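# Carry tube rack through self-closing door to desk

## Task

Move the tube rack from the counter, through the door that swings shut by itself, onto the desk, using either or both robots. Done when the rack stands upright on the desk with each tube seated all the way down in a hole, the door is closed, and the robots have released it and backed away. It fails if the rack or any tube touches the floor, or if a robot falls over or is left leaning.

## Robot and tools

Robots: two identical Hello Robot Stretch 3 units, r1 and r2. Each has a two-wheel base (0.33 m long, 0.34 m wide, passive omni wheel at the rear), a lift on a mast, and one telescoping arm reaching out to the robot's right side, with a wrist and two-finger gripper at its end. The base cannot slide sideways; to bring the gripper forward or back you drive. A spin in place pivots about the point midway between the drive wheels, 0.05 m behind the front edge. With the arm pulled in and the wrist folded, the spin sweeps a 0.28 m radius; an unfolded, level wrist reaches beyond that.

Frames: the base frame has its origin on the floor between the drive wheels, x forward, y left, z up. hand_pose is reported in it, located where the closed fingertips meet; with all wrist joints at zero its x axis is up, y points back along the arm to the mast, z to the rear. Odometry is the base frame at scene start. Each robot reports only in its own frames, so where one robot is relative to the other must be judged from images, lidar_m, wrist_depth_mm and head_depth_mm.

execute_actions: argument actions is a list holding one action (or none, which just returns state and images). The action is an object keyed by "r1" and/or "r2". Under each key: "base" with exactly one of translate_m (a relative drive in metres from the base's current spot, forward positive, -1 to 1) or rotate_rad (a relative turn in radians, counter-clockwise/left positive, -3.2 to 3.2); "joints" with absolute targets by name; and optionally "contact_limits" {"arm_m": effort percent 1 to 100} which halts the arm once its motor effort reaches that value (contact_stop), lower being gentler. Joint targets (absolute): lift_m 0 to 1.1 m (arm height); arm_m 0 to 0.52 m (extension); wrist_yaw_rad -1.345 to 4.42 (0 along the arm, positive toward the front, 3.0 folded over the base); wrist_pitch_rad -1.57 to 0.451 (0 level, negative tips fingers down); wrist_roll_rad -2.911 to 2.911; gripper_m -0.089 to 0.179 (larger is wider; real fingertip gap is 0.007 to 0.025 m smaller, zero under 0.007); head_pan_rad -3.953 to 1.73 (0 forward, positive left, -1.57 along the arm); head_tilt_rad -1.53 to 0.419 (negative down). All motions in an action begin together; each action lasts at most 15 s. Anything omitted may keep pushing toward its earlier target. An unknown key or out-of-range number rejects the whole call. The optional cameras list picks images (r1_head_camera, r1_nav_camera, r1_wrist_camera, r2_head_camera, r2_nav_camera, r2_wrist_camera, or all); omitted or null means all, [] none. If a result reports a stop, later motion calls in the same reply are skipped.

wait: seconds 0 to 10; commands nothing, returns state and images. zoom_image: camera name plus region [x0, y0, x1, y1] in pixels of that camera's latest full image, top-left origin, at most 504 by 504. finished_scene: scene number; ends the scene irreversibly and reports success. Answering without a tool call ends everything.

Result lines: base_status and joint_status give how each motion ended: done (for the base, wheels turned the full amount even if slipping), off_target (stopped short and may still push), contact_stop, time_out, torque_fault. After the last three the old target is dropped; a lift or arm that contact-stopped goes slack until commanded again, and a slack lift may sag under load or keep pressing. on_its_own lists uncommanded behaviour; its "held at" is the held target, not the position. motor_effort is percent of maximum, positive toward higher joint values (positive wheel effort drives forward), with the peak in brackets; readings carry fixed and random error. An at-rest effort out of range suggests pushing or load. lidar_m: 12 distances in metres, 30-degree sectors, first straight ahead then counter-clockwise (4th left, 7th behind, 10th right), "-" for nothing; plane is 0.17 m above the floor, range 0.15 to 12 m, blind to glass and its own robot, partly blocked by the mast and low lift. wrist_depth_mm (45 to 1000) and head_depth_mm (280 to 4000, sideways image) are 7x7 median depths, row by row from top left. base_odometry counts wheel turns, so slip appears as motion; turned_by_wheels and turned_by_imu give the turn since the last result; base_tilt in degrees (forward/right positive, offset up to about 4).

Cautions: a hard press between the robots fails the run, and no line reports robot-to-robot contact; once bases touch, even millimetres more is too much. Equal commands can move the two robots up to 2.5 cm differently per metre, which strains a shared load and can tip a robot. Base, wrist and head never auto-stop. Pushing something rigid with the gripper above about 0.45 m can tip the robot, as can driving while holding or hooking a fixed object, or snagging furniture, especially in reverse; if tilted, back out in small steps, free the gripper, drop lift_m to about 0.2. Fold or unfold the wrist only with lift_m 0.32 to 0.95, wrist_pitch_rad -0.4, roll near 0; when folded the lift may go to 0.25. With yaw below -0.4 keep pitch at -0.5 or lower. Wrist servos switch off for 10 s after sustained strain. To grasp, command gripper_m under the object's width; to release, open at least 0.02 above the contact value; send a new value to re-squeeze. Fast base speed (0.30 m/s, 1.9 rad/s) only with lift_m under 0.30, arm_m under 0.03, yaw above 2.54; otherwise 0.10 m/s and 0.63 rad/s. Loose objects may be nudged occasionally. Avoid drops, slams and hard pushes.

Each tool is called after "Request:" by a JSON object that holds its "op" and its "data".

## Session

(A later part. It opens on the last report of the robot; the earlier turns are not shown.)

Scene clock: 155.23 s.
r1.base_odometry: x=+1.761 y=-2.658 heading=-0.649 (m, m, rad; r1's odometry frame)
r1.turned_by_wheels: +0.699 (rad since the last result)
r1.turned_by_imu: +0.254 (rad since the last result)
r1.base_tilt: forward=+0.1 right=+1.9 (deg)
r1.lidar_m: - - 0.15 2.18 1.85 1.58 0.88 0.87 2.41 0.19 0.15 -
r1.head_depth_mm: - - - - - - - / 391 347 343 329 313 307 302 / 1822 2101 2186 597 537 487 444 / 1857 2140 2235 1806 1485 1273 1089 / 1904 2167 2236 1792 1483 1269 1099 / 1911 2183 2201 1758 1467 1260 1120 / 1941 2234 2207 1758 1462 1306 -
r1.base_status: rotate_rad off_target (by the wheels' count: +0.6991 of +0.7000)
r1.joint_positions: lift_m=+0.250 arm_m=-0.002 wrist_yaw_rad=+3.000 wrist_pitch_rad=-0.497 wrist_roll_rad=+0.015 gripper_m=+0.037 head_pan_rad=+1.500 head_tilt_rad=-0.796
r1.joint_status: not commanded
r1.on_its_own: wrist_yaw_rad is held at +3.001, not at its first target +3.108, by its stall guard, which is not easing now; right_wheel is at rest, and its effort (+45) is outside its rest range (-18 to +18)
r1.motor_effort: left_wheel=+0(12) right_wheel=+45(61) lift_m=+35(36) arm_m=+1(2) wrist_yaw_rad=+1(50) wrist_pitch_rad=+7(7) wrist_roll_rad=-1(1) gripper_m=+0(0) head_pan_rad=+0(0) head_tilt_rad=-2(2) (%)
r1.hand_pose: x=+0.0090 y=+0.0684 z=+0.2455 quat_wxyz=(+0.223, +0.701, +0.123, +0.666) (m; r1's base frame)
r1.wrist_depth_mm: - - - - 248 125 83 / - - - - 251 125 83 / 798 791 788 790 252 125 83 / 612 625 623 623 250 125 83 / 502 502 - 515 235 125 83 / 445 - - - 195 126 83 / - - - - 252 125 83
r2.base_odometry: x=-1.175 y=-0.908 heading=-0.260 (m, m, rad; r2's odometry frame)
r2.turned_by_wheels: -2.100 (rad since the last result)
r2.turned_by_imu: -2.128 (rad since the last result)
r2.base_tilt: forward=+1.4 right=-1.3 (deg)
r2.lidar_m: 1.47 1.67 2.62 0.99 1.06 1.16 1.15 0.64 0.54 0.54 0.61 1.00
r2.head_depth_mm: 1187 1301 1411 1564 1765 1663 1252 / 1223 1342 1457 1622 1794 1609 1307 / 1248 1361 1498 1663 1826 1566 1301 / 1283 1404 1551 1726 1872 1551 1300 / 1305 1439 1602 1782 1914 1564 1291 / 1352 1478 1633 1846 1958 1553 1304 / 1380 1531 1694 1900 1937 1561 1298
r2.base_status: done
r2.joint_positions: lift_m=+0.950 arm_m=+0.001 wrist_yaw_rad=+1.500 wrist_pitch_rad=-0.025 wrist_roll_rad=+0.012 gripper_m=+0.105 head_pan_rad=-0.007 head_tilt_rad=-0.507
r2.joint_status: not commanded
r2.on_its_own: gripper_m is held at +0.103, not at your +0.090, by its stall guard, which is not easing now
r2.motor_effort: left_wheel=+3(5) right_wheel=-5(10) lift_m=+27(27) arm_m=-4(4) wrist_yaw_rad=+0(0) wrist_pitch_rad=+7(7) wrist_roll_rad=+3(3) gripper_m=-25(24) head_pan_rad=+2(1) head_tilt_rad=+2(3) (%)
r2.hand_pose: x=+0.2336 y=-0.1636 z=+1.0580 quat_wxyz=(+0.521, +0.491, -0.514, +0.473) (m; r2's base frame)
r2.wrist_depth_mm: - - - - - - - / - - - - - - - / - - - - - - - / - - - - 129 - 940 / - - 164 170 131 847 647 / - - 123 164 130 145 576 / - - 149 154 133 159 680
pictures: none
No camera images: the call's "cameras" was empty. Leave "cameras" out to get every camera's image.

Request:
{"op": "execute_actions", "data": {"actions": [{"r2":{"base":{"translate_m":0.9},"joints":{"head_pan_rad":1.7}},"r1":{"base":{"translate_m":0.4}}}], "cameras": ["r2_nav_camera","r1_nav_camera"]}}

Scene clock: 165.47 s.
r1.base_odometry: x=+2.081 y=-2.899 heading=-0.650 (m, m, rad; r1's odometry frame)
r1.turned_by_wheels: -0.001 (rad since the last result)
r1.turned_by_imu: -0.252 (rad since the last result)
r1.base_tilt: forward=+0.0 right=+1.9 (deg)
r1.lidar_m: - - 0.15 0.20 2.26 1.71 1.64 0.92 2.29 0.21 0.15 -
r1.head_depth_mm: - - - - - - - / - - - - - - - / - - - - - - - / 367 391 400 410 433 479 537 / 1851 2109 2220 1771 1472 1265 1099 / 1836 2083 2205 1764 1466 1258 1121 / 1817 2064 2187 1758 1461 1304 -
r1.base_status: translate_m off_target (by the wheels' count: +0.3999 of +0.4000)
r1.joint_positions: lift_m=+0.250 arm_m=-0.002 wrist_yaw_rad=+3.004 wrist_pitch_rad=-0.497 wrist_roll_rad=+0.016 gripper_m=+0.037 head_pan_rad=+1.500 head_tilt_rad=-0.797
r1.joint_status: not commanded
r1.on_its_own: wrist_yaw_rad is held at +3.001, not at its first target +3.108, by its stall guard, which is not easing now; right_wheel is at rest, and its effort (+38) is outside its rest range (-18 to +18)
r1.motor_effort: left_wheel=+1(68) right_wheel=+38(100) lift_m=+34(43) arm_m=+0(1) wrist_yaw_rad=-2(22) wrist_pitch_rad=+7(9) wrist_roll_rad=-1(1) gripper_m=+0(0) head_pan_rad=+0(1) head_tilt_rad=-1(3) (%)
r1.hand_pose: x=+0.0081 y=+0.0684 z=+0.2456 quat_wxyz=(+0.222, +0.701, +0.125, +0.666) (m; r1's base frame)
r1.wrist_depth_mm: - - - 369 130 79 57 / - - - 409 135 81 58 / 786 802 798 454 141 83 58 / 627 621 620 521 146 85 59 / 503 505 - 516 143 86 60 / 445 - - - 128 88 61 / - - - - 165 90 62
r2.base_odometry: x=-0.305 y=-1.140 heading=-0.260 (m, m, rad; r2's odometry frame)
r2.turned_by_wheels: +0.000 (rad since the last result)
r2.turned_by_imu: +0.000 (rad since the last result)
r2.base_tilt: forward=+1.3 right=-1.4 (deg)
r2.lidar_m: 0.60 0.68 1.12 2.41 1.32 1.30 2.03 0.87 0.73 0.73 0.71 0.60
r2.head_depth_mm: 1996 2213 2412 2504 1953 1554 1301 / 2068 2270 2483 2580 1952 1555 1298 / 2163 2345 2612 2556 1953 1576 1301 / 2245 2474 2730 2593 1955 1552 1301 / 2359 2582 2854 2619 - - 1264 / 2444 2688 2994 2690 - - - / 2513 2741 - - - - -
r2.base_status: done
r2.joint_positions: lift_m=+0.950 arm_m=+0.001 wrist_yaw_rad=+1.500 wrist_pitch_rad=-0.025 wrist_roll_rad=+0.012 gripper_m=+0.105 head_pan_rad=+1.693 head_tilt_rad=-0.507
r2.joint_status: all done
r2.on_its_own: gripper_m is held at +0.103, not at your +0.090, by its stall guard, which is not easing now
r2.motor_effort: left_wheel=+2(5) right_wheel=-5(5) lift_m=+27(27) arm_m=-4(4) wrist_yaw_rad=-1(0) wrist_pitch_rad=+7(7) wrist_roll_rad=+3(3) gripper_m=-24(24) head_pan_rad=+2(30) head_tilt_rad=+3(2) (%)
r2.hand_pose: x=+0.2336 y=-0.1636 z=+1.0580 quat_wxyz=(+0.521, +0.491, -0.514, +0.473) (m; r2's base frame)
r2.wrist_depth_mm: 541 513 489 470 450 428 407 / 554 530 503 483 464 438 424 / 590 562 520 495 472 458 437 / 607 570 537 497 129 469 449 / 639 602 164 168 131 472 465 / 671 - 123 164 130 146 469 / 700 663 148 153 133 159 502
pictures: r1_nav_camera (sideways: a quarter turn counterclockwise sets it upright), r2_nav_camera (sideways: a quarter turn counterclockwise sets it upright)
Images, in order (width x height): r1_nav_camera 672x504, r2_nav_camera 672x504.

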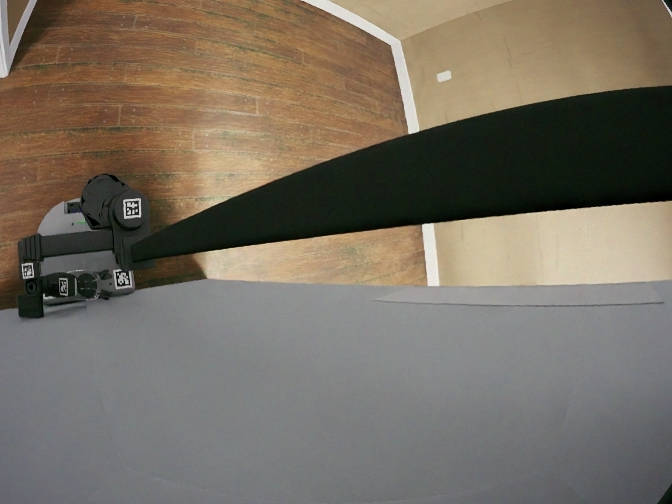

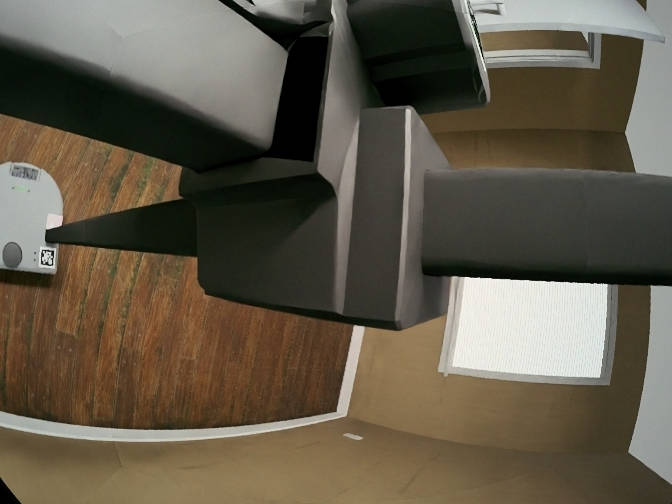

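Request:
{"op": "execute_actions", "data": {"actions": [{"r1":{"base":{"rotate_rad":1.6}},"r2":{"base":{"rotate_rad":2.6},"joints":{"head_pan_rad":0,"head_tilt_rad":-0.6}}}], "cameras": ["r2_nav_camera","r1_nav_camera"]}}

Scene clock: 172.87 s.
r1.base_odometry: x=+2.080 y=-2.899 heading=+0.949 (m, m, rad; r1's odometry frame)
r1.turned_by_wheels: +1.599 (rad since the last result)
r1.turned_by_imu: +0.512 (rad since the last result)
r1.base_tilt: forward=+0.2 right=+2.0 (deg)
r1.lidar_m: - - 0.15 2.18 1.56 1.49 0.76 2.07 2.00 0.19 0.15 -
r1.head_depth_mm: 310 305 - - - - - / 1874 456 403 373 346 336 320 / 1978 2245 2259 1749 718 612 529 / 2080 2365 2256 1787 1491 1268 1107 / 2148 2476 2226 1776 1472 1263 1102 / 2204 2441 2195 1750 1467 1253 1126 / 1954 2118 2128 1746 1465 1305 -
r1.base_status: rotate_rad off_target (by the wheels' count: +1.5989 of +1.6000)
r1.joint_positions: lift_m=+0.250 arm_m=-0.002 wrist_yaw_rad=+2.977 wrist_pitch_rad=-0.497 wrist_roll_rad=+0.016 gripper_m=+0.037 head_pan_rad=+1.500 head_tilt_rad=-0.797
r1.joint_status: not commanded
r1.on_its_own: wrist_yaw_rad is held at +3.001, not at its first target +3.108, by its stall guard, which is still easing; right_wheel is at rest, and its effort (+53) is outside its rest range (-18 to +18)
r1.motor_effort: left_wheel=+2(10) right_wheel=+53(79) lift_m=+34(34) arm_m=+0(1) wrist_yaw_rad=+19(44) wrist_pitch_rad=+7(8) wrist_roll_rad=-1(1) gripper_m=-1(1) head_pan_rad=+0(0) head_tilt_rad=-1(1) (%)
r1.hand_pose: x=+0.0138 y=+0.0676 z=+0.2454 quat_wxyz=(+0.231, +0.702, +0.115, +0.663) (m; r1's base frame)
r1.wrist_depth_mm: - - - - 269 132 86 / - - - - 271 131 87 / 788 - 763 793 269 131 87 / 619 601 608 619 268 131 87 / 504 511 527 538 252 131 86 / 441 - - - 205 131 87 / - - - - 313 130 86
r2.base_odometry: x=-0.305 y=-1.140 heading=+2.340 (m, m, rad; r2's odometry frame)
r2.turned_by_wheels: +2.600 (rad since the last result)
r2.turned_by_imu: +2.632 (rad since the last result)
r2.base_tilt: forward=+1.4 right=-1.4 (deg)
r2.lidar_m: 1.63 2.03 0.88 0.73 0.73 0.72 0.60 0.60 0.67 1.08 2.42 1.52
r2.head_depth_mm: 1386 1484 1600 1738 1782 - 1221 / 1540 1670 1822 1994 1788 1429 1241 / 1727 1882 2080 2167 1767 1458 1243 / 1814 2032 2274 2245 1767 1467 1239 / 1756 1925 2189 2268 1778 1454 1242 / 1702 1905 2108 2221 1773 1449 1245 / 1673 1847 2048 2180 1771 1452 1237
r2.base_status: done
r2.joint_positions: lift_m=+0.950 arm_m=+0.001 wrist_yaw_rad=+1.500 wrist_pitch_rad=-0.025 wrist_roll_rad=+0.012 gripper_m=+0.105 head_pan_rad=+0.007 head_tilt_rad=-0.593
r2.joint_status: all done
r2.on_its_own: gripper_m is held at +0.103, not at your +0.090, by its stall guard, which is not easing now
r2.motor_effort: left_wheel=-3(7) right_wheel=+5(9) lift_m=+27(27) arm_m=-4(4) wrist_yaw_rad=+0(0) wrist_pitch_rad=+7(7) wrist_roll_rad=+3(3) gripper_m=-24(24) head_pan_rad=-2(30) head_tilt_rad=-4(12) (%)
r2.hand_pose: x=+0.2336 y=-0.1636 z=+1.0580 quat_wxyz=(+0.521, +0.491, -0.514, +0.473) (m; r2's base frame)
r2.wrist_depth_mm: - - - - - - - / - - - - - - - / - - - - - - - / - - - - 130 - - / - - 164 169 131 - - / - - 123 164 130 145 - / - - 148 154 132 159 -
pictures: r1_nav_camera (sideways: a quarter turn counterclockwise sets it upright), r2_nav_camera (sideways: a quarter turn counterclockwise sets it upright)
Images, in order (width x height): r1_nav_camera 672x504, r2_nav_camera 672x504.

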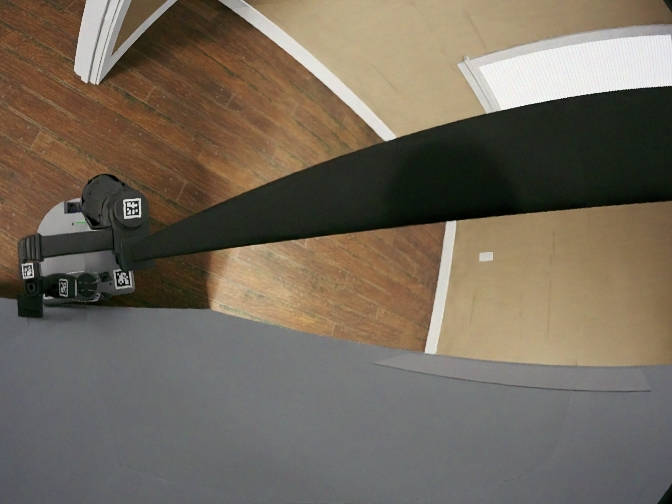

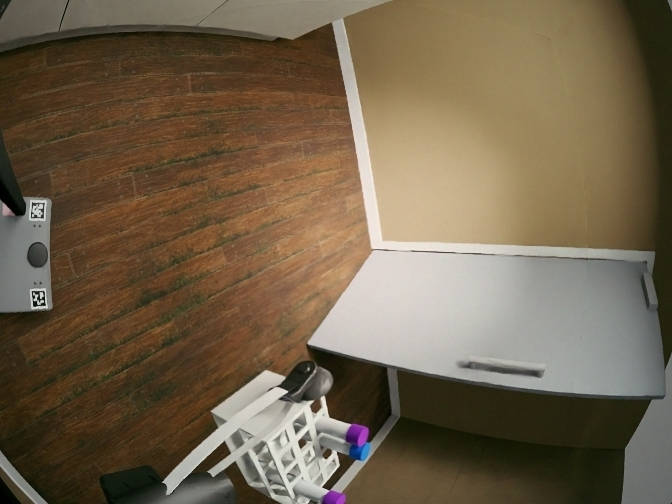

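Request:
{"op": "execute_actions", "data": {"actions": [{"r1":{"base":{"translate_m":-0.25},"joints":{"head_pan_rad":0,"head_tilt_rad":-1.0}}}], "cameras": []}}

Request:
{"op": "execute_actions", "data": {"actions": [{"r1":{"base":{"rotate_rad":0.9}}}], "cameras": ["r1_nav_camera"]}}

Request:
{"op": "execute_actions", "data": {"actions": [{"r1":{"base":{"translate_m":0.4}}}], "cameras": ["r1_nav_camera","r2_nav_camera"]}}

Scene clock: 178.13 s.
r1.base_odometry: x=+1.935 y=-3.102 heading=+0.950 (m, m, rad; r1's odometry frame)
r1.turned_by_wheels: +0.001 (rad since the last result)
r1.turned_by_imu: +0.003 (rad since the last result)
r1.base_tilt: forward=+0.1 right=+2.0 (deg)
r1.lidar_m: - - 0.15 0.18 1.33 0.98 0.51 1.77 1.90 2.44 0.23 0.15
r1.head_depth_mm: - - - - 335 933 1088 / - - - - - 585 1086 / - - - - - 450 1090 / - - - - - 385 1058 / - - - - - 336 727 / - - - - - - 550 / - - - - - - 469
r1.base_status: done
r1.joint_positions: lift_m=+0.250 arm_m=-0.002 wrist_yaw_rad=+2.961 wrist_pitch_rad=-0.497 wrist_roll_rad=+0.016 gripper_m=+0.037 head_pan_rad=+0.005 head_tilt_rad=-0.991
r1.joint_status: all done
r1.on_its_own: wrist_yaw_rad is held at +2.960, not at its first target +3.108, by its stall guard, which is not easing now
r1.motor_effort: left_wheel=+15(43) right_wheel=+2(26) lift_m=+34(34) arm_m=+0(0) wrist_yaw_rad=-1(2) wrist_pitch_rad=+8(8) wrist_roll_rad=-1(1) gripper_m=-1(1) head_pan_rad=-2(38) head_tilt_rad=-4(21) (%)
r1.hand_pose: x=+0.0171 y=+0.0670 z=+0.2454 quat_wxyz=(+0.236, +0.703, +0.110, +0.661) (m; r1's base frame)
r1.wrist_depth_mm: - - 411 214 145 109 88 / - - 966 237 156 115 91 / 799 - 754 265 166 121 95 / 605 613 596 298 180 128 99 / 508 505 534 307 188 136 104 / 440 - - - 185 144 109 / - - - - 251 152 113
r2.base_odometry: x=-0.305 y=-1.140 heading=+2.340 (m, m, rad; r2's odometry frame)
r2.turned_by_wheels: +0.000 (rad since the last result)
r2.turned_by_imu: -0.001 (rad since the last result)
r2.base_tilt: forward=+1.4 right=-1.4 (deg)
r2.lidar_m: 1.98 2.03 0.88 0.73 0.73 0.72 0.60 0.60 0.67 1.08 2.43 1.96
r2.head_depth_mm: 1650 1816 1993 2125 1776 - 1214 / 1711 1875 2104 2226 1771 1422 1233 / 1790 1983 2184 2271 1784 1459 1238 / 1805 2004 2248 2242 1791 1462 1237 / 1756 1940 2180 2260 1776 1459 1233 / 1715 1878 2103 2254 1767 1463 1242 / 1666 1860 2053 2187 1764 1455 1229
r2.base_status: not commanded
r2.joint_positions: lift_m=+0.950 arm_m=+0.001 wrist_yaw_rad=+1.500 wrist_pitch_rad=-0.025 wrist_roll_rad=+0.012 gripper_m=+0.105 head_pan_rad=+0.007 head_tilt_rad=-0.593
r2.joint_status: not commanded
r2.on_its_own: gripper_m is held at +0.103, not at your +0.090, by its stall guard, which is not easing now
r2.motor_effort: left_wheel=-2(3) right_wheel=+5(4) lift_m=+27(27) arm_m=-4(4) wrist_yaw_rad=+0(1) wrist_pitch_rad=+7(7) wrist_roll_rad=+3(3) gripper_m=-24(24) head_pan_rad=-3(2) head_tilt_rad=-4(3) (%)
r2.hand_pose: x=+0.2336 y=-0.1636 z=+1.0580 quat_wxyz=(+0.521, +0.491, -0.514, +0.473) (m; r2's base frame)
r2.wrist_depth_mm: - - - - - - - / - - - - - - - / - - - - - - - / - - - - 130 - - / - - 164 169 131 - - / - - 123 164 130 146 - / - - 149 154 132 159 -
pictures: none
No camera images: the call's "cameras" was empty. Leave "cameras" out to get every camera's image.

Scene clock: 180.60 s.
r1.base_odometry: x=+1.935 y=-3.102 heading=+1.851 (m, m, rad; r1's odometry frame)
r1.turned_by_wheels: +0.901 (rad since the last result)
r1.turned_by_imu: +0.494 (rad since the last result)
r1.base_tilt: forward=+0.2 right=+1.9 (deg)
r1.lidar_m: - - 0.15 0.19 0.84 0.47 1.70 1.85 2.36 0.25 0.15 -
r1.head_depth_mm: - - - - - - 1056 / - - - - - - 1055 / - - - - - - 558 / - - - - - - - / - - - - - - - / - - - - - - 1023 / - - - - - - 1013
r1.base_status: rotate_rad off_target (by the wheels' count: +0.9010 of +0.9000)
r1.joint_positions: lift_m=+0.250 arm_m=-0.002 wrist_yaw_rad=+2.972 wrist_pitch_rad=-0.497 wrist_roll_rad=+0.017 gripper_m=+0.037 head_pan_rad=+0.000 head_tilt_rad=-1.002
r1.joint_status: not commanded
r1.on_its_own: wrist_yaw_rad is held at +2.960, not at its first target +3.108, by its stall guard, which is not easing now; left_wheel is at rest, and its effort (+25) is outside its rest range (-18 to +18)
r1.motor_effort: left_wheel=+25(36) right_wheel=-1(100) lift_m=+33(39) arm_m=+0(0) wrist_yaw_rad=-10(13) wrist_pitch_rad=+7(10) wrist_roll_rad=-1(2) gripper_m=+5(3) head_pan_rad=+0(3) head_tilt_rad=+1(4) (%)
r1.hand_pose: x=+0.0148 y=+0.0674 z=+0.2456 quat_wxyz=(+0.232, +0.703, +0.114, +0.662) (m; r1's base frame)
r1.wrist_depth_mm: 876 - - 264 117 75 55 / 978 - - 295 122 77 56 / 793 - 786 330 128 79 57 / 624 619 608 370 133 81 58 / 503 501 521 365 138 84 59 / 443 - - - 124 86 61 / - - - - 168 88 62
r2.base_odometry: x=-0.305 y=-1.140 heading=+2.340 (m, m, rad; r2's odometry frame)
r2.turned_by_wheels: +0.000 (rad since the last result)
r2.turned_by_imu: +0.000 (rad since the last result)
r2.base_tilt: forward=+1.4 right=-1.4 (deg)
r2.lidar_m: 2.04 2.03 0.88 0.73 0.73 0.72 0.60 0.60 0.67 1.08 2.42 2.10
r2.head_depth_mm: 1723 1893 2110 2247 1778 - 1215 / 1781 1948 2173 2273 1756 1425 1248 / 1801 1989 2241 2256 1784 1462 1240 / 1798 2012 2263 2258 1780 1463 1241 / 1772 1975 2169 2246 1765 1468 1239 / 1721 1887 2101 2232 1782 1462 1236 / 1665 1835 2058 2197 1775 1461 1235
r2.base_status: not commanded
r2.joint_positions: lift_m=+0.950 arm_m=+0.001 wrist_yaw_rad=+1.500 wrist_pitch_rad=-0.025 wrist_roll_rad=+0.012 gripper_m=+0.105 head_pan_rad=+0.007 head_tilt_rad=-0.593
r2.joint_status: not commanded
r2.on_its_own: gripper_m is held at +0.103, not at your +0.090, by its stall guard, which is not easing now
r2.motor_effort: left_wheel=-3(3) right_wheel=+4(4) lift_m=+27(27) arm_m=-4(4) wrist_yaw_rad=+0(0) wrist_pitch_rad=+7(7) wrist_roll_rad=+3(3) gripper_m=-24(24) head_pan_rad=-3(3) head_tilt_rad=-4(3) (%)
r2.hand_pose: x=+0.2336 y=-0.1636 z=+1.0580 quat_wxyz=(+0.521, +0.491, -0.514, +0.473) (m; r2's base frame)
r2.wrist_depth_mm: - - - - - - - / - - - - - - - / - - - - - - - / - - - - 129 - - / - - 164 170 131 - - / - - 123 164 130 146 - / - - 149 153 132 159 -
pictures: r1_nav_camera (sideways: a quarter turn counterclockwise sets it upright)
Images, in order (width x height): r1_nav_camera 672x504.

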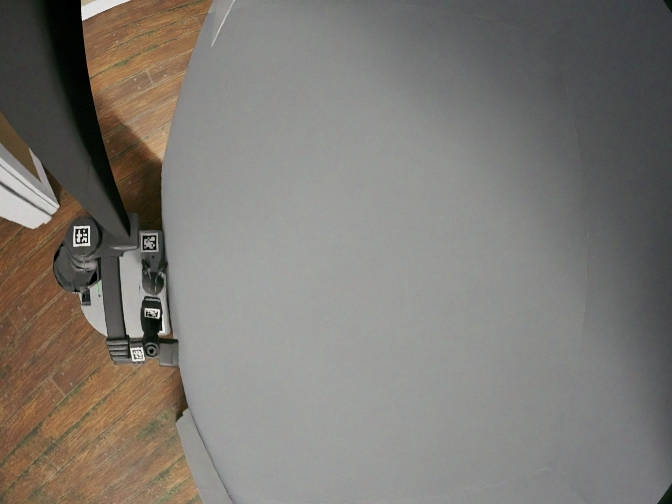

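Scene clock: 183.37 s.
r1.base_odometry: x=+1.824 y=-2.718 heading=+1.851 (m, m, rad; r1's odometry frame)
r1.turned_by_wheels: +0.001 (rad since the last result)
r1.turned_by_imu: +0.004 (rad since the last result)
r1.base_tilt: forward=+0.0 right=+2.0 (deg)
r1.lidar_m: - - 0.15 0.19 0.82 0.48 1.73 1.85 2.36 0.24 0.15 -
r1.head_depth_mm: - - - - - - 1060 / - - - - - - 1054 / - - - - - - - / - - - - - - 739 / - - - - - - 360 / - - - - - - 802 / - - - - - - 1018
r1.base_status: translate_m off_target (by the wheels' count: +0.3998 of +0.4000)
r1.joint_positions: lift_m=+0.250 arm_m=-0.002 wrist_yaw_rad=+2.973 wrist_pitch_rad=-0.500 wrist_roll_rad=+0.017 gripper_m=+0.037 head_pan_rad=+0.010 head_tilt_rad=-1.013
r1.joint_status: not commanded
r1.on_its_own: wrist_yaw_rad is held at +2.960, not at its first target +3.108, by its stall guard, which is not easing now; left_wheel is at rest, and its effort (+26) is outside its rest range (-18 to +18)
r1.motor_effort: left_wheel=+26(49) right_wheel=+9(72) lift_m=+38(39) arm_m=+0(0) wrist_yaw_rad=-10(12) wrist_pitch_rad=+9(10) wrist_roll_rad=-2(2) gripper_m=+3(4) head_pan_rad=-4(13) head_tilt_rad=+7(13) (%)
r1.hand_pose: x=+0.0145 y=+0.0670 z=+0.2448 quat_wxyz=(+0.233, +0.703, +0.115, +0.662) (m; r1's base frame)
r1.wrist_depth_mm: 906 - - 275 117 74 54 / 939 - - 304 122 76 55 / 782 - 770 340 127 78 56 / 619 617 610 384 133 80 57 / 505 505 525 413 137 82 58 / 447 - - - 123 85 60 / - - - - 164 87 61
r2.base_odometry: x=-0.305 y=-1.140 heading=+2.340 (m, m, rad; r2's odometry frame)
r2.turned_by_wheels: +0.000 (rad since the last result)
r2.turned_by_imu: +0.000 (rad since the last result)
r2.base_tilt: forward=+1.4 right=-1.3 (deg)
r2.lidar_m: 2.03 2.03 0.88 0.73 0.73 0.72 0.60 0.60 0.67 1.08 2.43 2.10
r2.head_depth_mm: 1704 1896 2115 2267 1778 - 1216 / 1765 1956 2185 2244 1770 1426 1248 / 1811 1995 2253 2269 1774 1466 1233 / 1799 2004 2272 2274 1784 1463 1239 / 1750 1943 2201 2246 1783 1459 1244 / 1732 1901 2090 2249 1756 1463 1245 / 1679 1851 2069 2154 1776 1455 1233
r2.base_status: not commanded
r2.joint_positions: lift_m=+0.950 arm_m=+0.001 wrist_yaw_rad=+1.500 wrist_pitch_rad=-0.025 wrist_roll_rad=+0.012 gripper_m=+0.105 head_pan_rad=+0.007 head_tilt_rad=-0.593
r2.joint_status: not commanded
r2.on_its_own: gripper_m is held at +0.103, not at your +0.090, by its stall guard, which is not easing now
r2.motor_effort: left_wheel=-3(3) right_wheel=+4(4) lift_m=+27(27) arm_m=-4(4) wrist_yaw_rad=+0(0) wrist_pitch_rad=+7(7) wrist_roll_rad=+3(3) gripper_m=-24(24) head_pan_rad=-2(2) head_tilt_rad=-4(3) (%)
r2.hand_pose: x=+0.2336 y=-0.1636 z=+1.0580 quat_wxyz=(+0.521, +0.491, -0.514, +0.473) (m; r2's base frame)
r2.wrist_depth_mm: - - - - - - - / - - - - - - - / - - - - - - - / - - - - 130 - - / - - 164 169 131 - - / - - 123 164 130 146 - / - - 148 154 132 159 -
pictures: r1_nav_camera (sideways: a quarter turn counterclockwise sets it upright), r2_nav_camera (sideways: a quarter turn counterclockwise sets it upright)
Images, in order (width x height): r1_nav_camera 672x504, r2_nav_camera 672x504.

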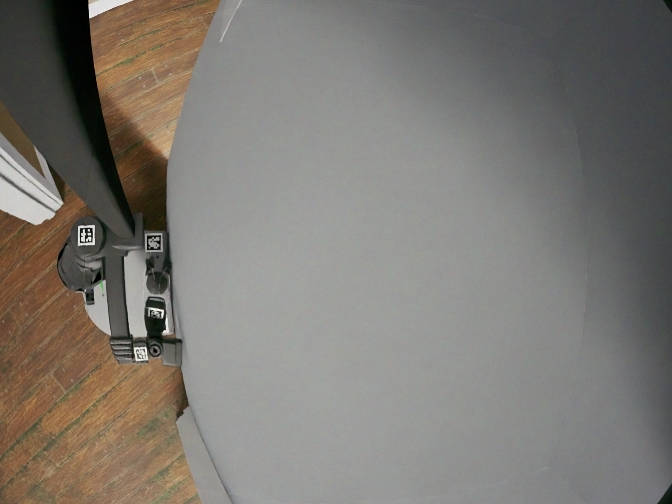

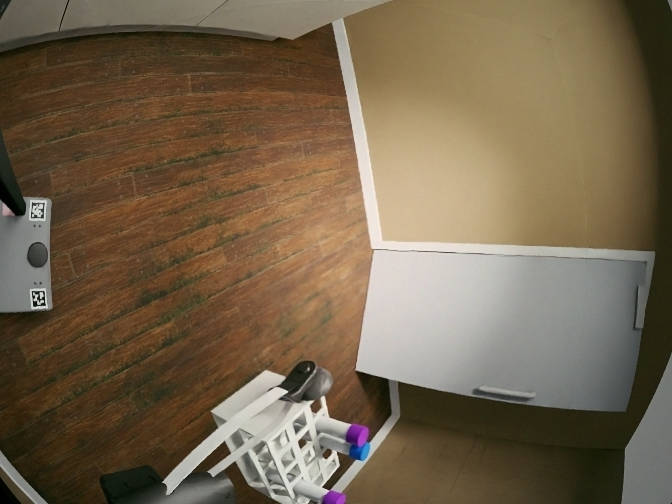

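Request:
{"op": "execute_actions", "data": {"actions": [{"r1":{"base":{"translate_m":-0.35}}}], "cameras": []}}

Request:
{"op": "execute_actions", "data": {"actions": [{"r1":{"base":{"rotate_rad":-0.5}}}], "cameras": ["r1_nav_camera"]}}

Scene clock: 187.03 s.
r1.base_odometry: x=+1.921 y=-3.054 heading=+1.851 (m, m, rad; r1's odometry frame)
r1.turned_by_wheels: +0.000 (rad since the last result)
r1.turned_by_imu: +0.001 (rad since the last result)
r1.base_tilt: forward=+0.1 right=+1.9 (deg)
r1.lidar_m: 0.17 0.17 0.18 0.26 0.26 1.11 1.47 2.01 1.61 2.73 0.50 0.22
r1.head_depth_mm: - - 299 402 778 1205 1089 / - - - 348 599 1174 1099 / - - - 323 488 1142 1103 / - - - 303 411 814 1096 / - - - - 356 621 1080 / - - - - 323 503 1030 / - - - - 305 421 858
r1.base_status: done
r1.joint_positions: lift_m=+0.250 arm_m=-0.002 wrist_yaw_rad=+2.962 wrist_pitch_rad=-0.498 wrist_roll_rad=+0.017 gripper_m=+0.037 head_pan_rad=+0.004 head_tilt_rad=-1.000
r1.joint_status: not commanded
r1.on_its_own: wrist_yaw_rad is held at +2.960, not at its first target +3.108, by its stall guard, which is not easing now
r1.motor_effort: left_wheel=+0(13) right_wheel=+0(7) lift_m=+38(38) arm_m=+0(0) wrist_yaw_rad=-2(10) wrist_pitch_rad=+8(8) wrist_roll_rad=-2(2) gripper_m=+0(4) head_pan_rad=-2(4) head_tilt_rad=+1(6) (%)
r1.hand_pose: x=+0.0170 y=+0.0668 z=+0.2451 quat_wxyz=(+0.236, +0.703, +0.110, +0.661) (m; r1's base frame)
r1.wrist_depth_mm: 216 - - 295 215 167 138 / 788 - 324 326 230 178 144 / 752 - 357 361 248 187 150 / 617 304 394 403 269 199 158 / 506 482 437 426 285 212 167 / 443 - - - 287 228 175 / - - - - 352 243 185
r2.base_odometry: x=-0.305 y=-1.140 heading=+2.340 (m, m, rad; r2's odometry frame)
r2.turned_by_wheels: +0.000 (rad since the last result)
r2.turned_by_imu: -0.001 (rad since the last result)
r2.base_tilt: forward=+1.3 right=-1.3 (deg)
r2.lidar_m: 2.03 2.03 0.88 0.73 0.73 0.72 0.60 0.60 0.67 1.08 2.42 2.35
r2.head_depth_mm: 1893 2118 2401 2237 1788 - 1220 / 1876 2108 2355 2292 1778 1421 1238 / 1859 2060 2314 2247 1769 1458 1231 / 1805 2011 2232 2262 1772 1465 1243 / 1778 1949 2170 2255 1772 1458 1236 / 1713 1896 2107 2228 1760 1457 1234 / 1671 1859 2039 2213 1782 1464 1246
r2.base_status: not commanded
r2.joint_positions: lift_m=+0.950 arm_m=+0.001 wrist_yaw_rad=+1.500 wrist_pitch_rad=-0.025 wrist_roll_rad=+0.012 gripper_m=+0.105 head_pan_rad=+0.007 head_tilt_rad=-0.593
r2.joint_status: not commanded
r2.on_its_own: gripper_m is held at +0.103, not at your +0.090, by its stall guard, which is not easing now
r2.motor_effort: left_wheel=-3(3) right_wheel=+4(5) lift_m=+27(27) arm_m=-4(4) wrist_yaw_rad=-1(1) wrist_pitch_rad=+7(7) wrist_roll_rad=+3(3) gripper_m=-24(24) head_pan_rad=-1(2) head_tilt_rad=-4(4) (%)
r2.hand_pose: x=+0.2336 y=-0.1636 z=+1.0580 quat_wxyz=(+0.521, +0.491, -0.514, +0.473) (m; r2's base frame)
r2.wrist_depth_mm: - - - - - - - / - - - - - - - / - - - - - - - / - - - - 130 - - / - - 164 169 131 - - / - - 123 163 130 146 - / - - 149 153 133 159 -
pictures: none
No camera images: the call's "cameras" was empty. Leave "cameras" out to get every camera's image.

Scene clock: 188.70 s.
r1.base_odometry: x=+1.921 y=-3.055 heading=+1.353 (m, m, rad; r1's odometry frame)
r1.turned_by_wheels: -0.499 (rad since the last result)
r1.turned_by_imu: -0.480 (rad since the last result)
r1.base_tilt: forward=+0.0 right=+2.0 (deg)
r1.lidar_m: 0.21 0.17 0.16 0.18 0.26 0.25 1.12 1.53 2.01 1.60 2.76 0.44
r1.head_depth_mm: 427 604 752 1504 1346 1205 1089 / 334 443 663 980 1322 1199 1091 / 294 343 460 700 1270 1198 1097 / - 296 354 478 745 1166 1093 / - - 299 364 499 795 1077 / - - - 303 376 522 818 / - - - - 308 388 546
r1.base_status: rotate_rad off_target (by the wheels' count: -0.4987 of -0.5000)
r1.joint_positions: lift_m=+0.250 arm_m=-0.002 wrist_yaw_rad=+2.961 wrist_pitch_rad=-0.497 wrist_roll_rad=+0.017 gripper_m=+0.037 head_pan_rad=+0.004 head_tilt_rad=-0.996
r1.joint_status: not commanded
r1.on_its_own: wrist_yaw_rad is held at +2.960, not at its first target +3.108, by its stall guard, which is not easing now; left_wheel is at rest, and its effort (+34) is outside its rest range (-18 to +18)
r1.motor_effort: left_wheel=+34(59) right_wheel=-2(11) lift_m=+39(38) arm_m=+0(0) wrist_yaw_rad=-1(1) wrist_pitch_rad=+8(8) wrist_roll_rad=-2(1) gripper_m=+0(0) head_pan_rad=-2(2) head_tilt_rad=-1(1) (%)
r1.hand_pose: x=+0.0172 y=+0.0669 z=+0.2453 quat_wxyz=(+0.236, +0.704, +0.110, +0.661) (m; r1's base frame)
r1.wrist_depth_mm: 877 - 232 202 178 158 143 / 243 - 259 221 193 171 153 / 255 - 294 247 212 185 165 / 260 317 332 275 235 203 179 / 259 331 377 306 260 223 193 / 267 - - - 281 249 212 / - - - - 347 281 237
r2.base_odometry: x=-0.305 y=-1.140 heading=+2.340 (m, m, rad; r2's odometry frame)
r2.turned_by_wheels: +0.000 (rad since the last result)
r2.turned_by_imu: +0.000 (rad since the last result)
r2.base_tilt: forward=+1.5 right=-1.4 (deg)
r2.lidar_m: 2.04 2.02 0.88 0.73 0.73 0.72 0.60 0.60 0.67 1.08 2.42 2.36
r2.head_depth_mm: 1904 2133 2409 2254 1786 - 1217 / 1861 2109 2374 2223 1762 1418 1235 / 1871 2057 2304 2278 1791 1465 1241 / 1812 2011 2278 2250 1765 1463 1240 / 1756 1953 2196 2248 1784 1459 1234 / 1710 1899 2125 2263 1771 1456 1231 / 1667 1862 2043 2220 1774 1455 1235
r2.base_status: not commanded
r2.joint_positions: lift_m=+0.950 arm_m=+0.001 wrist_yaw_rad=+1.500 wrist_pitch_rad=-0.025 wrist_roll_rad=+0.012 gripper_m=+0.105 head_pan_rad=+0.007 head_tilt_rad=-0.593
r2.joint_status: not commanded
r2.on_its_own: gripper_m is held at +0.103, not at your +0.090, by its stall guard, which is not easing now
r2.motor_effort: left_wheel=-3(3) right_wheel=+5(4) lift_m=+27(27) arm_m=-4(4) wrist_yaw_rad=+0(1) wrist_pitch_rad=+7(7) wrist_roll_rad=+3(3) gripper_m=-24(25) head_pan_rad=-2(3) head_tilt_rad=-3(3) (%)
r2.hand_pose: x=+0.2336 y=-0.1636 z=+1.0580 quat_wxyz=(+0.521, +0.491, -0.514, +0.473) (m; r2's base frame)
r2.wrist_depth_mm: - - - - - - - / - - - - - - - / - - - - - - - / - - - - 129 - - / - - 164 170 131 - - / - - 123 163 130 145 - / - - 149 153 132 159 -
pictures: r1_nav_camera (sideways: a quarter turn counterclockwise sets it upright)
Images, in order (width x height): r1_nav_camera 672x504.

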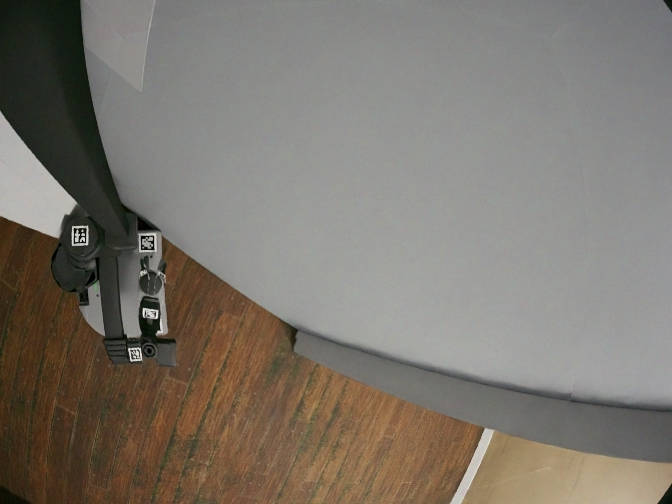

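Request:
{"op": "execute_actions", "data": {"actions": [{"r1":{"base":{"translate_m":-0.3}}}], "cameras": []}}

Request:
{"op": "execute_actions", "data": {"actions": [{"r1":{"base":{"rotate_rad":-0.8}}}], "cameras": []}}

Request:
{"op": "execute_actions", "data": {"actions": [{"r1":{"base":{"translate_m":0.2}}}], "cameras": []}}

Request:
{"op": "execute_actions", "data": {"actions": [{"r1":{"base":{"rotate_rad":0.9}}}], "cameras": ["r1_nav_camera"]}}

Scene clock: 197.43 s.
r1.base_odometry: x=+1.916 y=-3.078 heading=+1.318 (m, m, rad; r1's odometry frame)
r1.turned_by_wheels: -0.035 (rad since the last result)
r1.turned_by_imu: -0.025 (rad since the last result)
r1.base_tilt: forward=+0.1 right=+1.9 (deg)
r1.lidar_m: 0.22 0.17 0.17 0.18 0.25 0.25 1.11 1.48 2.00 1.60 2.76 0.50
r1.head_depth_mm: 502 634 783 1535 1353 1209 1085 / 376 508 755 1028 1320 1200 1093 / 307 381 517 802 1295 1196 1102 / - 310 385 523 822 1173 1090 / - - 312 390 532 836 1081 / - - - 312 394 539 814 / - - - - 315 398 547
r1.base_status: translate_m time_out (by the wheels' count: -0.0237 of -0.3000)
r1.joint_positions: lift_m=+0.250 arm_m=-0.002 wrist_yaw_rad=+2.960 wrist_pitch_rad=-0.497 wrist_roll_rad=+0.017 gripper_m=+0.037 head_pan_rad=+0.003 head_tilt_rad=-0.996
r1.joint_status: not commanded
r1.on_its_own: wrist_yaw_rad is held at +2.960, not at its first target +3.108, by its stall guard, which is not easing now
r1.motor_effort: left_wheel=-2(68) right_wheel=-8(100) lift_m=+39(38) arm_m=+0(0) wrist_yaw_rad=-1(1) wrist_pitch_rad=+7(7) wrist_roll_rad=-1(1) gripper_m=+0(0) head_pan_rad=-1(2) head_tilt_rad=-1(2) (%)
r1.hand_pose: x=+0.0173 y=+0.0669 z=+0.2454 quat_wxyz=(+0.236, +0.704, +0.109, +0.661) (m; r1's base frame)
r1.wrist_depth_mm: 237 - 226 199 178 161 147 / 237 - 255 220 195 174 156 / 254 - 285 245 213 189 169 / 248 311 323 277 235 207 183 / 255 326 367 307 263 229 201 / 261 - - - 287 255 221 / - - - - 354 292 247
r2.base_odometry: x=-0.305 y=-1.140 heading=+2.340 (m, m, rad; r2's odometry frame)
r2.turned_by_wheels: +0.000 (rad since the last result)
r2.turned_by_imu: -0.001 (rad since the last result)
r2.base_tilt: forward=+1.4 right=-1.3 (deg)
r2.lidar_m: 2.03 2.02 0.88 0.73 0.73 0.72 0.60 0.60 0.67 1.08 2.42 2.37
r2.head_depth_mm: 1901 2153 2404 2282 1778 - 1215 / 1873 2090 2373 2276 1769 1424 1241 / 1846 2042 2304 2266 1766 1459 1239 / 1796 2022 2263 2253 1768 1454 1239 / 1752 1948 2216 2255 1762 1462 1236 / 1724 1882 2115 2252 1771 1454 1236 / 1692 1846 2059 2194 1765 1462 1238
r2.base_status: not commanded
r2.joint_positions: lift_m=+0.950 arm_m=+0.001 wrist_yaw_rad=+1.500 wrist_pitch_rad=-0.025 wrist_roll_rad=+0.012 gripper_m=+0.105 head_pan_rad=+0.007 head_tilt_rad=-0.593
r2.joint_status: not commanded
r2.on_its_own: gripper_m is held at +0.103, not at your +0.090, by its stall guard, which is not easing now
r2.motor_effort: left_wheel=-2(3) right_wheel=+5(5) lift_m=+27(27) arm_m=-4(4) wrist_yaw_rad=-1(2) wrist_pitch_rad=+7(7) wrist_roll_rad=+3(3) gripper_m=-24(24) head_pan_rad=-3(3) head_tilt_rad=-3(3) (%)
r2.hand_pose: x=+0.2336 y=-0.1636 z=+1.0580 quat_wxyz=(+0.521, +0.491, -0.514, +0.473) (m; r2's base frame)
r2.wrist_depth_mm: - - - - - - - / - - - - - - - / - - - - - - - / - - - - 129 - - / - - 164 170 131 - - / - - 122 164 130 146 - / - - 149 153 132 158 -
pictures: none
No camera images: the call's "cameras" was empty. Leave "cameras" out to get every camera's image.

not run: a stop came earlier in this reply.

not run: a stop came earlier in this reply.

not run: a stop came earlier in this reply.

Request:
{"op": "execute_actions", "data": {"actions": [{"r1":{"base":{"rotate_rad":0.35}}}], "cameras": []}}

Request:
{"op": "execute_actions", "data": {"actions": [{"r1":{"base":{"translate_m":-0.4}}}], "cameras": ["r1_nav_camera"]}}

Scene clock: 199.40 s.
r1.base_odometry: x=+1.916 y=-3.078 heading=+1.668 (m, m, rad; r1's odometry frame)
r1.turned_by_wheels: +0.350 (rad since the last result)
r1.turned_by_imu: +0.344 (rad since the last result)
r1.base_tilt: forward=+0.4 right=+1.8 (deg)
r1.lidar_m: 0.15 0.15 0.15 0.18 0.26 1.08 1.29 1.68 1.60 2.40 0.66 0.24
r1.head_depth_mm: - - 340 573 1159 1202 1090 / - - 301 416 874 1201 1090 / - - - 336 554 1160 1098 / - - - 302 407 833 1091 / - - - - 330 538 1064 / - - - - 299 398 742 / - - - - - 325 525
r1.base_status: done
r1.joint_positions: lift_m=+0.250 arm_m=-0.002 wrist_yaw_rad=+2.960 wrist_pitch_rad=-0.497 wrist_roll_rad=+0.017 gripper_m=+0.037 head_pan_rad=+0.003 head_tilt_rad=-0.996
r1.joint_status: not commanded
r1.on_its_own: wrist_yaw_rad is held at +2.960, not at its first target +3.108, by its stall guard, which is not easing now
r1.motor_effort: left_wheel=-5(15) right_wheel=+9(13) lift_m=+38(39) arm_m=+0(0) wrist_yaw_rad=-1(0) wrist_pitch_rad=+7(7) wrist_roll_rad=-2(1) gripper_m=+0(0) head_pan_rad=-2(1) head_tilt_rad=-2(2) (%)
r1.hand_pose: x=+0.0173 y=+0.0669 z=+0.2454 quat_wxyz=(+0.236, +0.704, +0.109, +0.661) (m; r1's base frame)
r1.wrist_depth_mm: - - 268 204 166 138 118 / 216 - 303 225 178 148 125 / 237 - 336 252 193 158 133 / 289 274 380 284 214 169 140 / 486 305 429 308 229 184 150 / 441 - - - 240 200 161 / - - - - 313 218 174
r2.base_odometry: x=-0.305 y=-1.140 heading=+2.340 (m, m, rad; r2's odometry frame)
r2.turned_by_wheels: +0.000 (rad since the last result)
r2.turned_by_imu: +0.000 (rad since the last result)
r2.base_tilt: forward=+1.4 right=-1.3 (deg)
r2.lidar_m: 2.03 2.02 0.88 0.73 0.73 0.72 0.60 0.60 0.67 1.08 2.42 2.39
r2.head_depth_mm: 1948 2168 2464 2246 1782 - 1218 / 1903 2126 2411 2277 1775 1439 1245 / 1842 2065 2343 2269 1790 1467 1239 / 1808 2020 2241 2268 1780 1465 1243 / 1762 1956 2184 2256 1778 1457 1245 / 1721 1908 2113 2255 1765 1461 1232 / 1665 1831 2061 2212 1760 1461 1248
r2.base_status: not commanded
r2.joint_positions: lift_m=+0.950 arm_m=+0.001 wrist_yaw_rad=+1.500 wrist_pitch_rad=-0.025 wrist_roll_rad=+0.012 gripper_m=+0.105 head_pan_rad=+0.007 head_tilt_rad=-0.593
r2.joint_status: not commanded
r2.on_its_own: gripper_m is held at +0.103, not at your +0.090, by its stall guard, which is not easing now
r2.motor_effort: left_wheel=-3(2) right_wheel=+5(4) lift_m=+27(27) arm_m=-4(4) wrist_yaw_rad=+0(0) wrist_pitch_rad=+7(7) wrist_roll_rad=+3(3) gripper_m=-24(24) head_pan_rad=-2(4) head_tilt_rad=-3(4) (%)
r2.hand_pose: x=+0.2336 y=-0.1636 z=+1.0580 quat_wxyz=(+0.521, +0.491, -0.514, +0.473) (m; r2's base frame)
r2.wrist_depth_mm: - - - - - - - / - - - - - - - / - - - - - - - / - - - - 129 - - / - - 164 169 131 - - / - - 123 163 130 146 - / - - 148 153 132 159 -
pictures: none
No camera images: the call's "cameras" was empty. Leave "cameras" out to get every camera's image.

Scene clock: 202.40 s.
r1.base_odometry: x=+1.954 y=-3.476 heading=+1.667 (m, m, rad; r1's odometry frame)
r1.turned_by_wheels: +0.000 (rad since the last result)
r1.turned_by_imu: +0.001 (rad since the last result)
r1.base_tilt: forward=+0.1 right=+1.7 (deg)
r1.lidar_m: 0.44 0.30 0.30 0.37 0.70 0.81 0.97 1.31 1.45 1.46 2.94 0.72
r1.head_depth_mm: 672 886 1156 1483 1355 1200 1087 / 586 742 1016 1454 1345 1203 1092 / 520 639 829 1187 1337 1188 1102 / 466 561 703 943 1284 1185 1090 / 423 500 611 782 1091 1184 1085 / 387 451 539 670 883 1129 1076 / 357 411 483 583 713 791 1036
r1.base_status: done
r1.joint_positions: lift_m=+0.250 arm_m=-0.002 wrist_yaw_rad=+2.960 wrist_pitch_rad=-0.497 wrist_roll_rad=+0.017 gripper_m=+0.037 head_pan_rad=+0.003 head_tilt_rad=-0.996
r1.joint_status: not commanded
r1.on_its_own: wrist_yaw_rad is held at +2.960, not at its first target +3.108, by its stall guard, which is not easing now
r1.motor_effort: left_wheel=-3(10) right_wheel=+4(9) lift_m=+38(38) arm_m=+0(0) wrist_yaw_rad=+0(0) wrist_pitch_rad=+7(7) wrist_roll_rad=-1(1) gripper_m=+0(1) head_pan_rad=-2(2) head_tilt_rad=-1(1) (%)
r1.hand_pose: x=+0.0173 y=+0.0669 z=+0.2454 quat_wxyz=(+0.236, +0.704, +0.109, +0.661) (m; r1's base frame)
r1.wrist_depth_mm: 587 - 492 387 323 265 287 / 642 - 564 425 351 290 310 / 677 - 618 476 382 328 333 / 617 599 617 524 415 387 359 / 503 508 532 521 440 440 382 / 436 - - - 426 430 400 / - - - - 357 369 367
r2.base_odometry: x=-0.305 y=-1.140 heading=+2.340 (m, m, rad; r2's odometry frame)
r2.turned_by_wheels: +0.000 (rad since the last result)
r2.turned_by_imu: +0.000 (rad since the last result)
r2.base_tilt: forward=+1.4 right=-1.4 (deg)
r2.lidar_m: 2.03 2.03 0.88 0.73 0.73 0.72 0.60 0.60 0.67 1.08 2.42 2.46
r2.head_depth_mm: 1970 2202 2501 2271 1778 - 1218 / 1910 2142 2437 2252 1781 1423 1240 / 1840 2059 2326 2262 1780 1460 1232 / 1798 2000 2273 2260 1777 1469 1247 / 1756 1961 2172 2262 1762 1466 1243 / 1711 1887 2125 2250 1753 1449 1236 / 1665 1842 2062 2182 1771 1469 1238
r2.base_status: not commanded
r2.joint_positions: lift_m=+0.950 arm_m=+0.001 wrist_yaw_rad=+1.500 wrist_pitch_rad=-0.025 wrist_roll_rad=+0.012 gripper_m=+0.105 head_pan_rad=+0.007 head_tilt_rad=-0.593
r2.joint_status: not commanded
r2.on_its_own: gripper_m is held at +0.103, not at your +0.090, by its stall guard, which is not easing now
r2.motor_effort: left_wheel=-3(3) right_wheel=+4(4) lift_m=+27(27) arm_m=-4(4) wrist_yaw_rad=-1(1) wrist_pitch_rad=+7(7) wrist_roll_rad=+3(3) gripper_m=-24(24) head_pan_rad=-2(3) head_tilt_rad=-4(4) (%)
r2.hand_pose: x=+0.2336 y=-0.1636 z=+1.0580 quat_wxyz=(+0.521, +0.491, -0.514, +0.473) (m; r2's base frame)
r2.wrist_depth_mm: - - - - - - - / - - - - - - - / - - - - - - - / - - - - 130 - - / - - 164 168 131 - - / - - 123 163 130 146 - / - - 149 153 133 159 -
pictures: r1_nav_camera (sideways: a quarter turn counterclockwise sets it upright)
Images, in order (width x height): r1_nav_camera 672x504.

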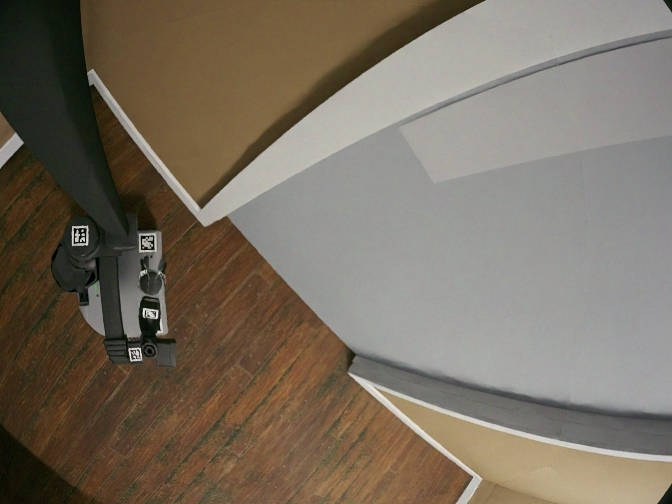

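Request:
{"op": "execute_actions", "data": {"actions": [{"r1":{"base":{"rotate_rad":-0.8}}}], "cameras": []}}

Request:
{"op": "execute_actions", "data": {"actions": [{"r1":{"base":{"translate_m":0.45}}}], "cameras": []}}

Request:
{"op": "execute_actions", "data": {"actions": [{"r1":{"base":{"rotate_rad":1.6}}}], "cameras": ["r1_nav_camera"]}}

Scene clock: 205.13 s.
r1.base_odometry: x=+1.954 y=-3.476 heading=+0.868 (m, m, rad; r1's odometry frame)
r1.turned_by_wheels: -0.800 (rad since the last result)
r1.turned_by_imu: -0.788 (rad since the last result)
r1.base_tilt: forward=+0.0 right=+1.9 (deg)
r1.lidar_m: 0.98 0.53 0.40 0.30 0.33 0.47 0.81 0.85 1.21 1.70 1.44 2.54
r1.head_depth_mm: 2537 2117 1792 1529 1348 1204 1086 / 2495 2108 1771 1538 1342 1194 1089 / 2497 2096 1757 1521 1341 1194 1102 / 2486 2070 1742 1511 1325 1188 1089 / 2298 1992 1739 1495 1329 1178 1084 / 1234 1307 1350 1457 1316 1177 1078 / 870 981 1132 1179 1217 1154 1058
r1.base_status: done
r1.joint_positions: lift_m=+0.250 arm_m=-0.002 wrist_yaw_rad=+2.960 wrist_pitch_rad=-0.497 wrist_roll_rad=+0.017 gripper_m=+0.037 head_pan_rad=+0.003 head_tilt_rad=-0.996
r1.joint_status: not commanded
r1.on_its_own: wrist_yaw_rad is held at +2.960, not at its first target +3.108, by its stall guard, which is not easing now
r1.motor_effort: left_wheel=+2(8) right_wheel=-5(10) lift_m=+38(37) arm_m=-1(0) wrist_yaw_rad=+0(0) wrist_pitch_rad=+7(8) wrist_roll_rad=-1(1) gripper_m=+2(0) head_pan_rad=-1(2) head_tilt_rad=-2(2) (%)
r1.hand_pose: x=+0.0173 y=+0.0669 z=+0.2454 quat_wxyz=(+0.236, +0.704, +0.109, +0.661) (m; r1's base frame)
r1.wrist_depth_mm: 291 - 302 390 411 426 443 / 320 - 335 433 454 473 494 / 351 - 369 470 505 528 565 / 388 397 417 541 567 579 598 / 419 437 449 519 504 505 508 / 445 - - - 435 424 426 / - - - - 359 371 372
r2.base_odometry: x=-0.305 y=-1.140 heading=+2.340 (m, m, rad; r2's odometry frame)
r2.turned_by_wheels: +0.000 (rad since the last result)
r2.turned_by_imu: +0.000 (rad since the last result)
r2.base_tilt: forward=+1.3 right=-1.4 (deg)
r2.lidar_m: 2.03 2.03 0.88 0.73 0.73 0.72 0.60 0.60 0.67 1.08 2.43 2.46
r2.head_depth_mm: 1971 2209 2519 2239 1768 - 1215 / 1908 2137 2432 2271 1782 1428 1242 / 1858 2070 2339 2243 1770 1458 1244 / 1796 2006 2266 2290 1786 1450 1247 / 1748 1969 2176 2229 1769 1461 1237 / 1710 1909 2094 2261 1763 1458 1243 / 1660 1851 2033 2203 1772 1453 1240
r2.base_status: not commanded
r2.joint_positions: lift_m=+0.950 arm_m=+0.001 wrist_yaw_rad=+1.500 wrist_pitch_rad=-0.025 wrist_roll_rad=+0.012 gripper_m=+0.105 head_pan_rad=+0.007 head_tilt_rad=-0.593
r2.joint_status: not commanded
r2.on_its_own: gripper_m is held at +0.103, not at your +0.090, by its stall guard, which is not easing now
r2.motor_effort: left_wheel=-3(2) right_wheel=+5(4) lift_m=+27(27) arm_m=-4(4) wrist_yaw_rad=+0(0) wrist_pitch_rad=+7(7) wrist_roll_rad=+3(3) gripper_m=-24(24) head_pan_rad=-2(3) head_tilt_rad=-4(3) (%)
r2.hand_pose: x=+0.2336 y=-0.1636 z=+1.0580 quat_wxyz=(+0.521, +0.491, -0.514, +0.473) (m; r2's base frame)
r2.wrist_depth_mm: - - - - - - - / - - - - - - - / - - - - - - - / - - - - 129 - - / - - 164 170 131 - - / - - 123 163 130 145 - / - - 149 153 132 159 -
pictures: none
No camera images: the call's "cameras" was empty. Leave "cameras" out to get every camera's image.

Scene clock: 208.23 s.
r1.base_odometry: x=+2.245 y=-3.133 heading=+0.868 (m, m, rad; r1's odometry frame)
r1.turned_by_wheels: +0.000 (rad since the last result)
r1.turned_by_imu: -0.002 (rad since the last result)
r1.base_tilt: forward=+0.1 right=+1.9 (deg)
r1.lidar_m: 0.95 0.50 0.38 0.37 0.39 0.52 1.25 1.32 1.53 1.28 1.82 2.56
r1.head_depth_mm: 2245 2118 1792 1542 1348 1207 1088 / 2258 2115 1765 1530 1344 1199 1097 / 2266 2078 1762 1516 1330 1198 1101 / 2258 2089 1739 1514 1329 1185 1090 / 2131 1962 1732 1495 1324 1183 1087 / 1166 1217 1283 1334 1278 1172 1071 / 797 818 845 887 1073 1142 1059
r1.base_status: done
r1.joint_positions: lift_m=+0.250 arm_m=-0.002 wrist_yaw_rad=+2.960 wrist_pitch_rad=-0.497 wrist_roll_rad=+0.017 gripper_m=+0.037 head_pan_rad=+0.003 head_tilt_rad=-0.996
r1.joint_status: not commanded
r1.on_its_own: wrist_yaw_rad is held at +2.960, not at its first target +3.108, by its stall guard, which is not easing now
r1.motor_effort: left_wheel=+2(7) right_wheel=-5(9) lift_m=+37(37) arm_m=+0(0) wrist_yaw_rad=+0(0) wrist_pitch_rad=+7(7) wrist_roll_rad=-1(2) gripper_m=+0(1) head_pan_rad=-2(1) head_tilt_rad=-1(2) (%)
r1.hand_pose: x=+0.0173 y=+0.0669 z=+0.2454 quat_wxyz=(+0.236, +0.704, +0.109, +0.661) (m; r1's base frame)
r1.wrist_depth_mm: 340 - 363 375 390 413 415 / 371 - 399 418 427 446 459 / 405 - 440 456 477 509 479 / 453 468 494 518 539 556 505 / 488 501 529 529 512 495 497 / 441 - - - 428 425 427 / - - - - 363 373 370
r2.base_odometry: x=-0.305 y=-1.140 heading=+2.340 (m, m, rad; r2's odometry frame)
r2.turned_by_wheels: +0.000 (rad since the last result)
r2.turned_by_imu: +0.000 (rad since the last result)
r2.base_tilt: forward=+1.4 right=-1.3 (deg)
r2.lidar_m: 2.03 2.03 0.88 0.73 0.73 0.72 0.60 0.60 0.67 1.08 2.42 2.45
r2.head_depth_mm: 1966 2208 2499 2270 1766 - 1211 / 1921 2139 2413 2286 1771 1427 1243 / 1863 2080 2330 2261 1765 1462 1247 / 1809 2030 2263 2276 1783 1462 1248 / 1760 1950 2194 2222 1777 1456 1232 / 1727 1902 2134 2246 1757 1457 1239 / 1667 1845 2066 2189 1762 1448 1240
r2.base_status: not commanded
r2.joint_positions: lift_m=+0.950 arm_m=+0.001 wrist_yaw_rad=+1.500 wrist_pitch_rad=-0.025 wrist_roll_rad=+0.012 gripper_m=+0.105 head_pan_rad=+0.007 head_tilt_rad=-0.593
r2.joint_status: not commanded
r2.on_its_own: gripper_m is held at +0.103, not at your +0.090, by its stall guard, which is not easing now
r2.motor_effort: left_wheel=-3(2) right_wheel=+4(4) lift_m=+27(27) arm_m=-4(4) wrist_yaw_rad=+0(1) wrist_pitch_rad=+7(7) wrist_roll_rad=+3(3) gripper_m=-24(24) head_pan_rad=-2(3) head_tilt_rad=-3(3) (%)
r2.hand_pose: x=+0.2336 y=-0.1636 z=+1.0580 quat_wxyz=(+0.521, +0.491, -0.514, +0.473) (m; r2's base frame)
r2.wrist_depth_mm: - - - - - - - / - - - - - - - / - - - - - - - / - - - - 130 - - / - - 164 169 131 - - / - - 123 163 130 146 - / - - 149 154 133 158 -
pictures: none
No camera images: the call's "cameras" was empty. Leave "cameras" out to get every camera's image.

Scene clock: 210.60 s.
r1.base_odometry: x=+2.245 y=-3.133 heading=+2.468 (m, m, rad; r1's odometry frame)
r1.turned_by_wheels: +1.600 (rad since the last result)
r1.turned_by_imu: +1.575 (rad since the last result)
r1.base_tilt: forward=+0.1 right=+2.0 (deg)
r1.lidar_m: 0.37 0.39 0.52 1.25 1.33 1.53 1.29 1.83 2.54 0.91 0.49 0.38
r1.head_depth_mm: 299 356 440 572 821 1162 1088 / 301 358 443 578 832 1182 1090 / 303 361 446 584 843 1178 1100 / 304 363 449 591 854 1170 1087 / 306 365 453 595 869 1177 1085 / 308 368 456 602 884 1178 1075 / 309 370 460 608 898 1171 1067
r1.base_status: done
r1.joint_positions: lift_m=+0.250 arm_m=-0.002 wrist_yaw_rad=+2.960 wrist_pitch_rad=-0.497 wrist_roll_rad=+0.017 gripper_m=+0.037 head_pan_rad=+0.003 head_tilt_rad=-0.996
r1.joint_status: not commanded
r1.on_its_own: wrist_yaw_rad is held at +2.960, not at its first target +3.108, by its stall guard, which is not easing now
r1.motor_effort: left_wheel=-3(7) right_wheel=+4(15) lift_m=+37(38) arm_m=+0(1) wrist_yaw_rad=+0(1) wrist_pitch_rad=+7(7) wrist_roll_rad=-2(1) gripper_m=+1(0) head_pan_rad=-2(2) head_tilt_rad=-2(2) (%)
r1.hand_pose: x=+0.0173 y=+0.0669 z=+0.2454 quat_wxyz=(+0.236, +0.704, +0.109, +0.661) (m; r1's base frame)
r1.wrist_depth_mm: - - - - 682 460 363 / - - - - 699 495 368 / 771 - 787 806 693 537 367 / 611 598 615 622 623 546 377 / 517 508 518 517 505 485 380 / 445 - - - 429 426 386 / - - - - 364 368 358
r2.base_odometry: x=-0.305 y=-1.140 heading=+2.340 (m, m, rad; r2's odometry frame)
r2.turned_by_wheels: +0.000 (rad since the last result)
r2.turned_by_imu: +0.000 (rad since the last result)
r2.base_tilt: forward=+1.4 right=-1.4 (deg)
r2.lidar_m: 2.03 2.03 0.88 0.73 0.73 0.72 0.60 0.60 0.67 1.08 2.43 2.45
r2.head_depth_mm: 1963 2196 2517 2234 1787 - 1214 / 1892 2136 2429 2243 1777 1428 1246 / 1853 2071 2324 2255 1776 1462 1238 / 1798 2026 2257 2242 1771 1459 1238 / 1761 1944 2187 2246 1783 1464 1234 / 1721 1915 2132 2262 1772 1456 1236 / 1671 1839 2069 2191 1770 1456 1246
r2.base_status: not commanded
r2.joint_positions: lift_m=+0.950 arm_m=+0.001 wrist_yaw_rad=+1.500 wrist_pitch_rad=-0.025 wrist_roll_rad=+0.012 gripper_m=+0.105 head_pan_rad=+0.007 head_tilt_rad=-0.593
r2.joint_status: not commanded
r2.on_its_own: gripper_m is held at +0.103, not at your +0.090, by its stall guard, which is not easing now
r2.motor_effort: left_wheel=-2(3) right_wheel=+4(5) lift_m=+27(27) arm_m=-4(4) wrist_yaw_rad=+1(1) wrist_pitch_rad=+7(7) wrist_roll_rad=+3(3) gripper_m=-25(24) head_pan_rad=-2(3) head_tilt_rad=-4(4) (%)
r2.hand_pose: x=+0.2336 y=-0.1636 z=+1.0580 quat_wxyz=(+0.521, +0.491, -0.514, +0.473) (m; r2's base frame)
r2.wrist_depth_mm: - - - - - - - / - - - - - - - / - - - - - - - / - - - - 130 - - / - - 164 169 131 - - / - - 123 164 130 145 - / - - 148 153 132 159 -
pictures: r1_nav_camera (sideways: a quarter turn counterclockwise sets it upright)
Images, in order (width x height): r1_nav_camera 672x504.

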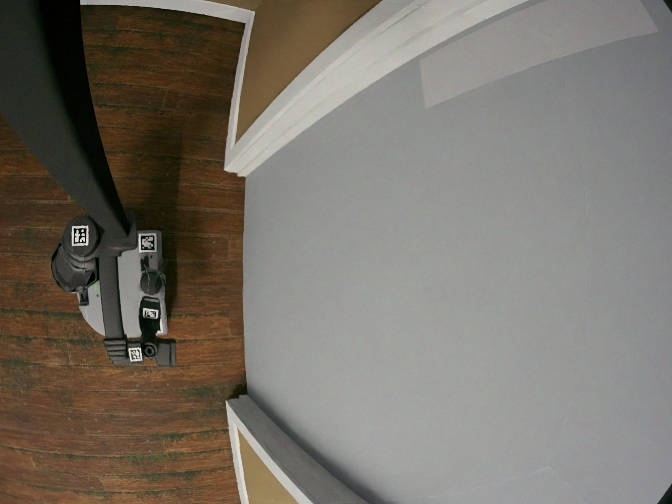

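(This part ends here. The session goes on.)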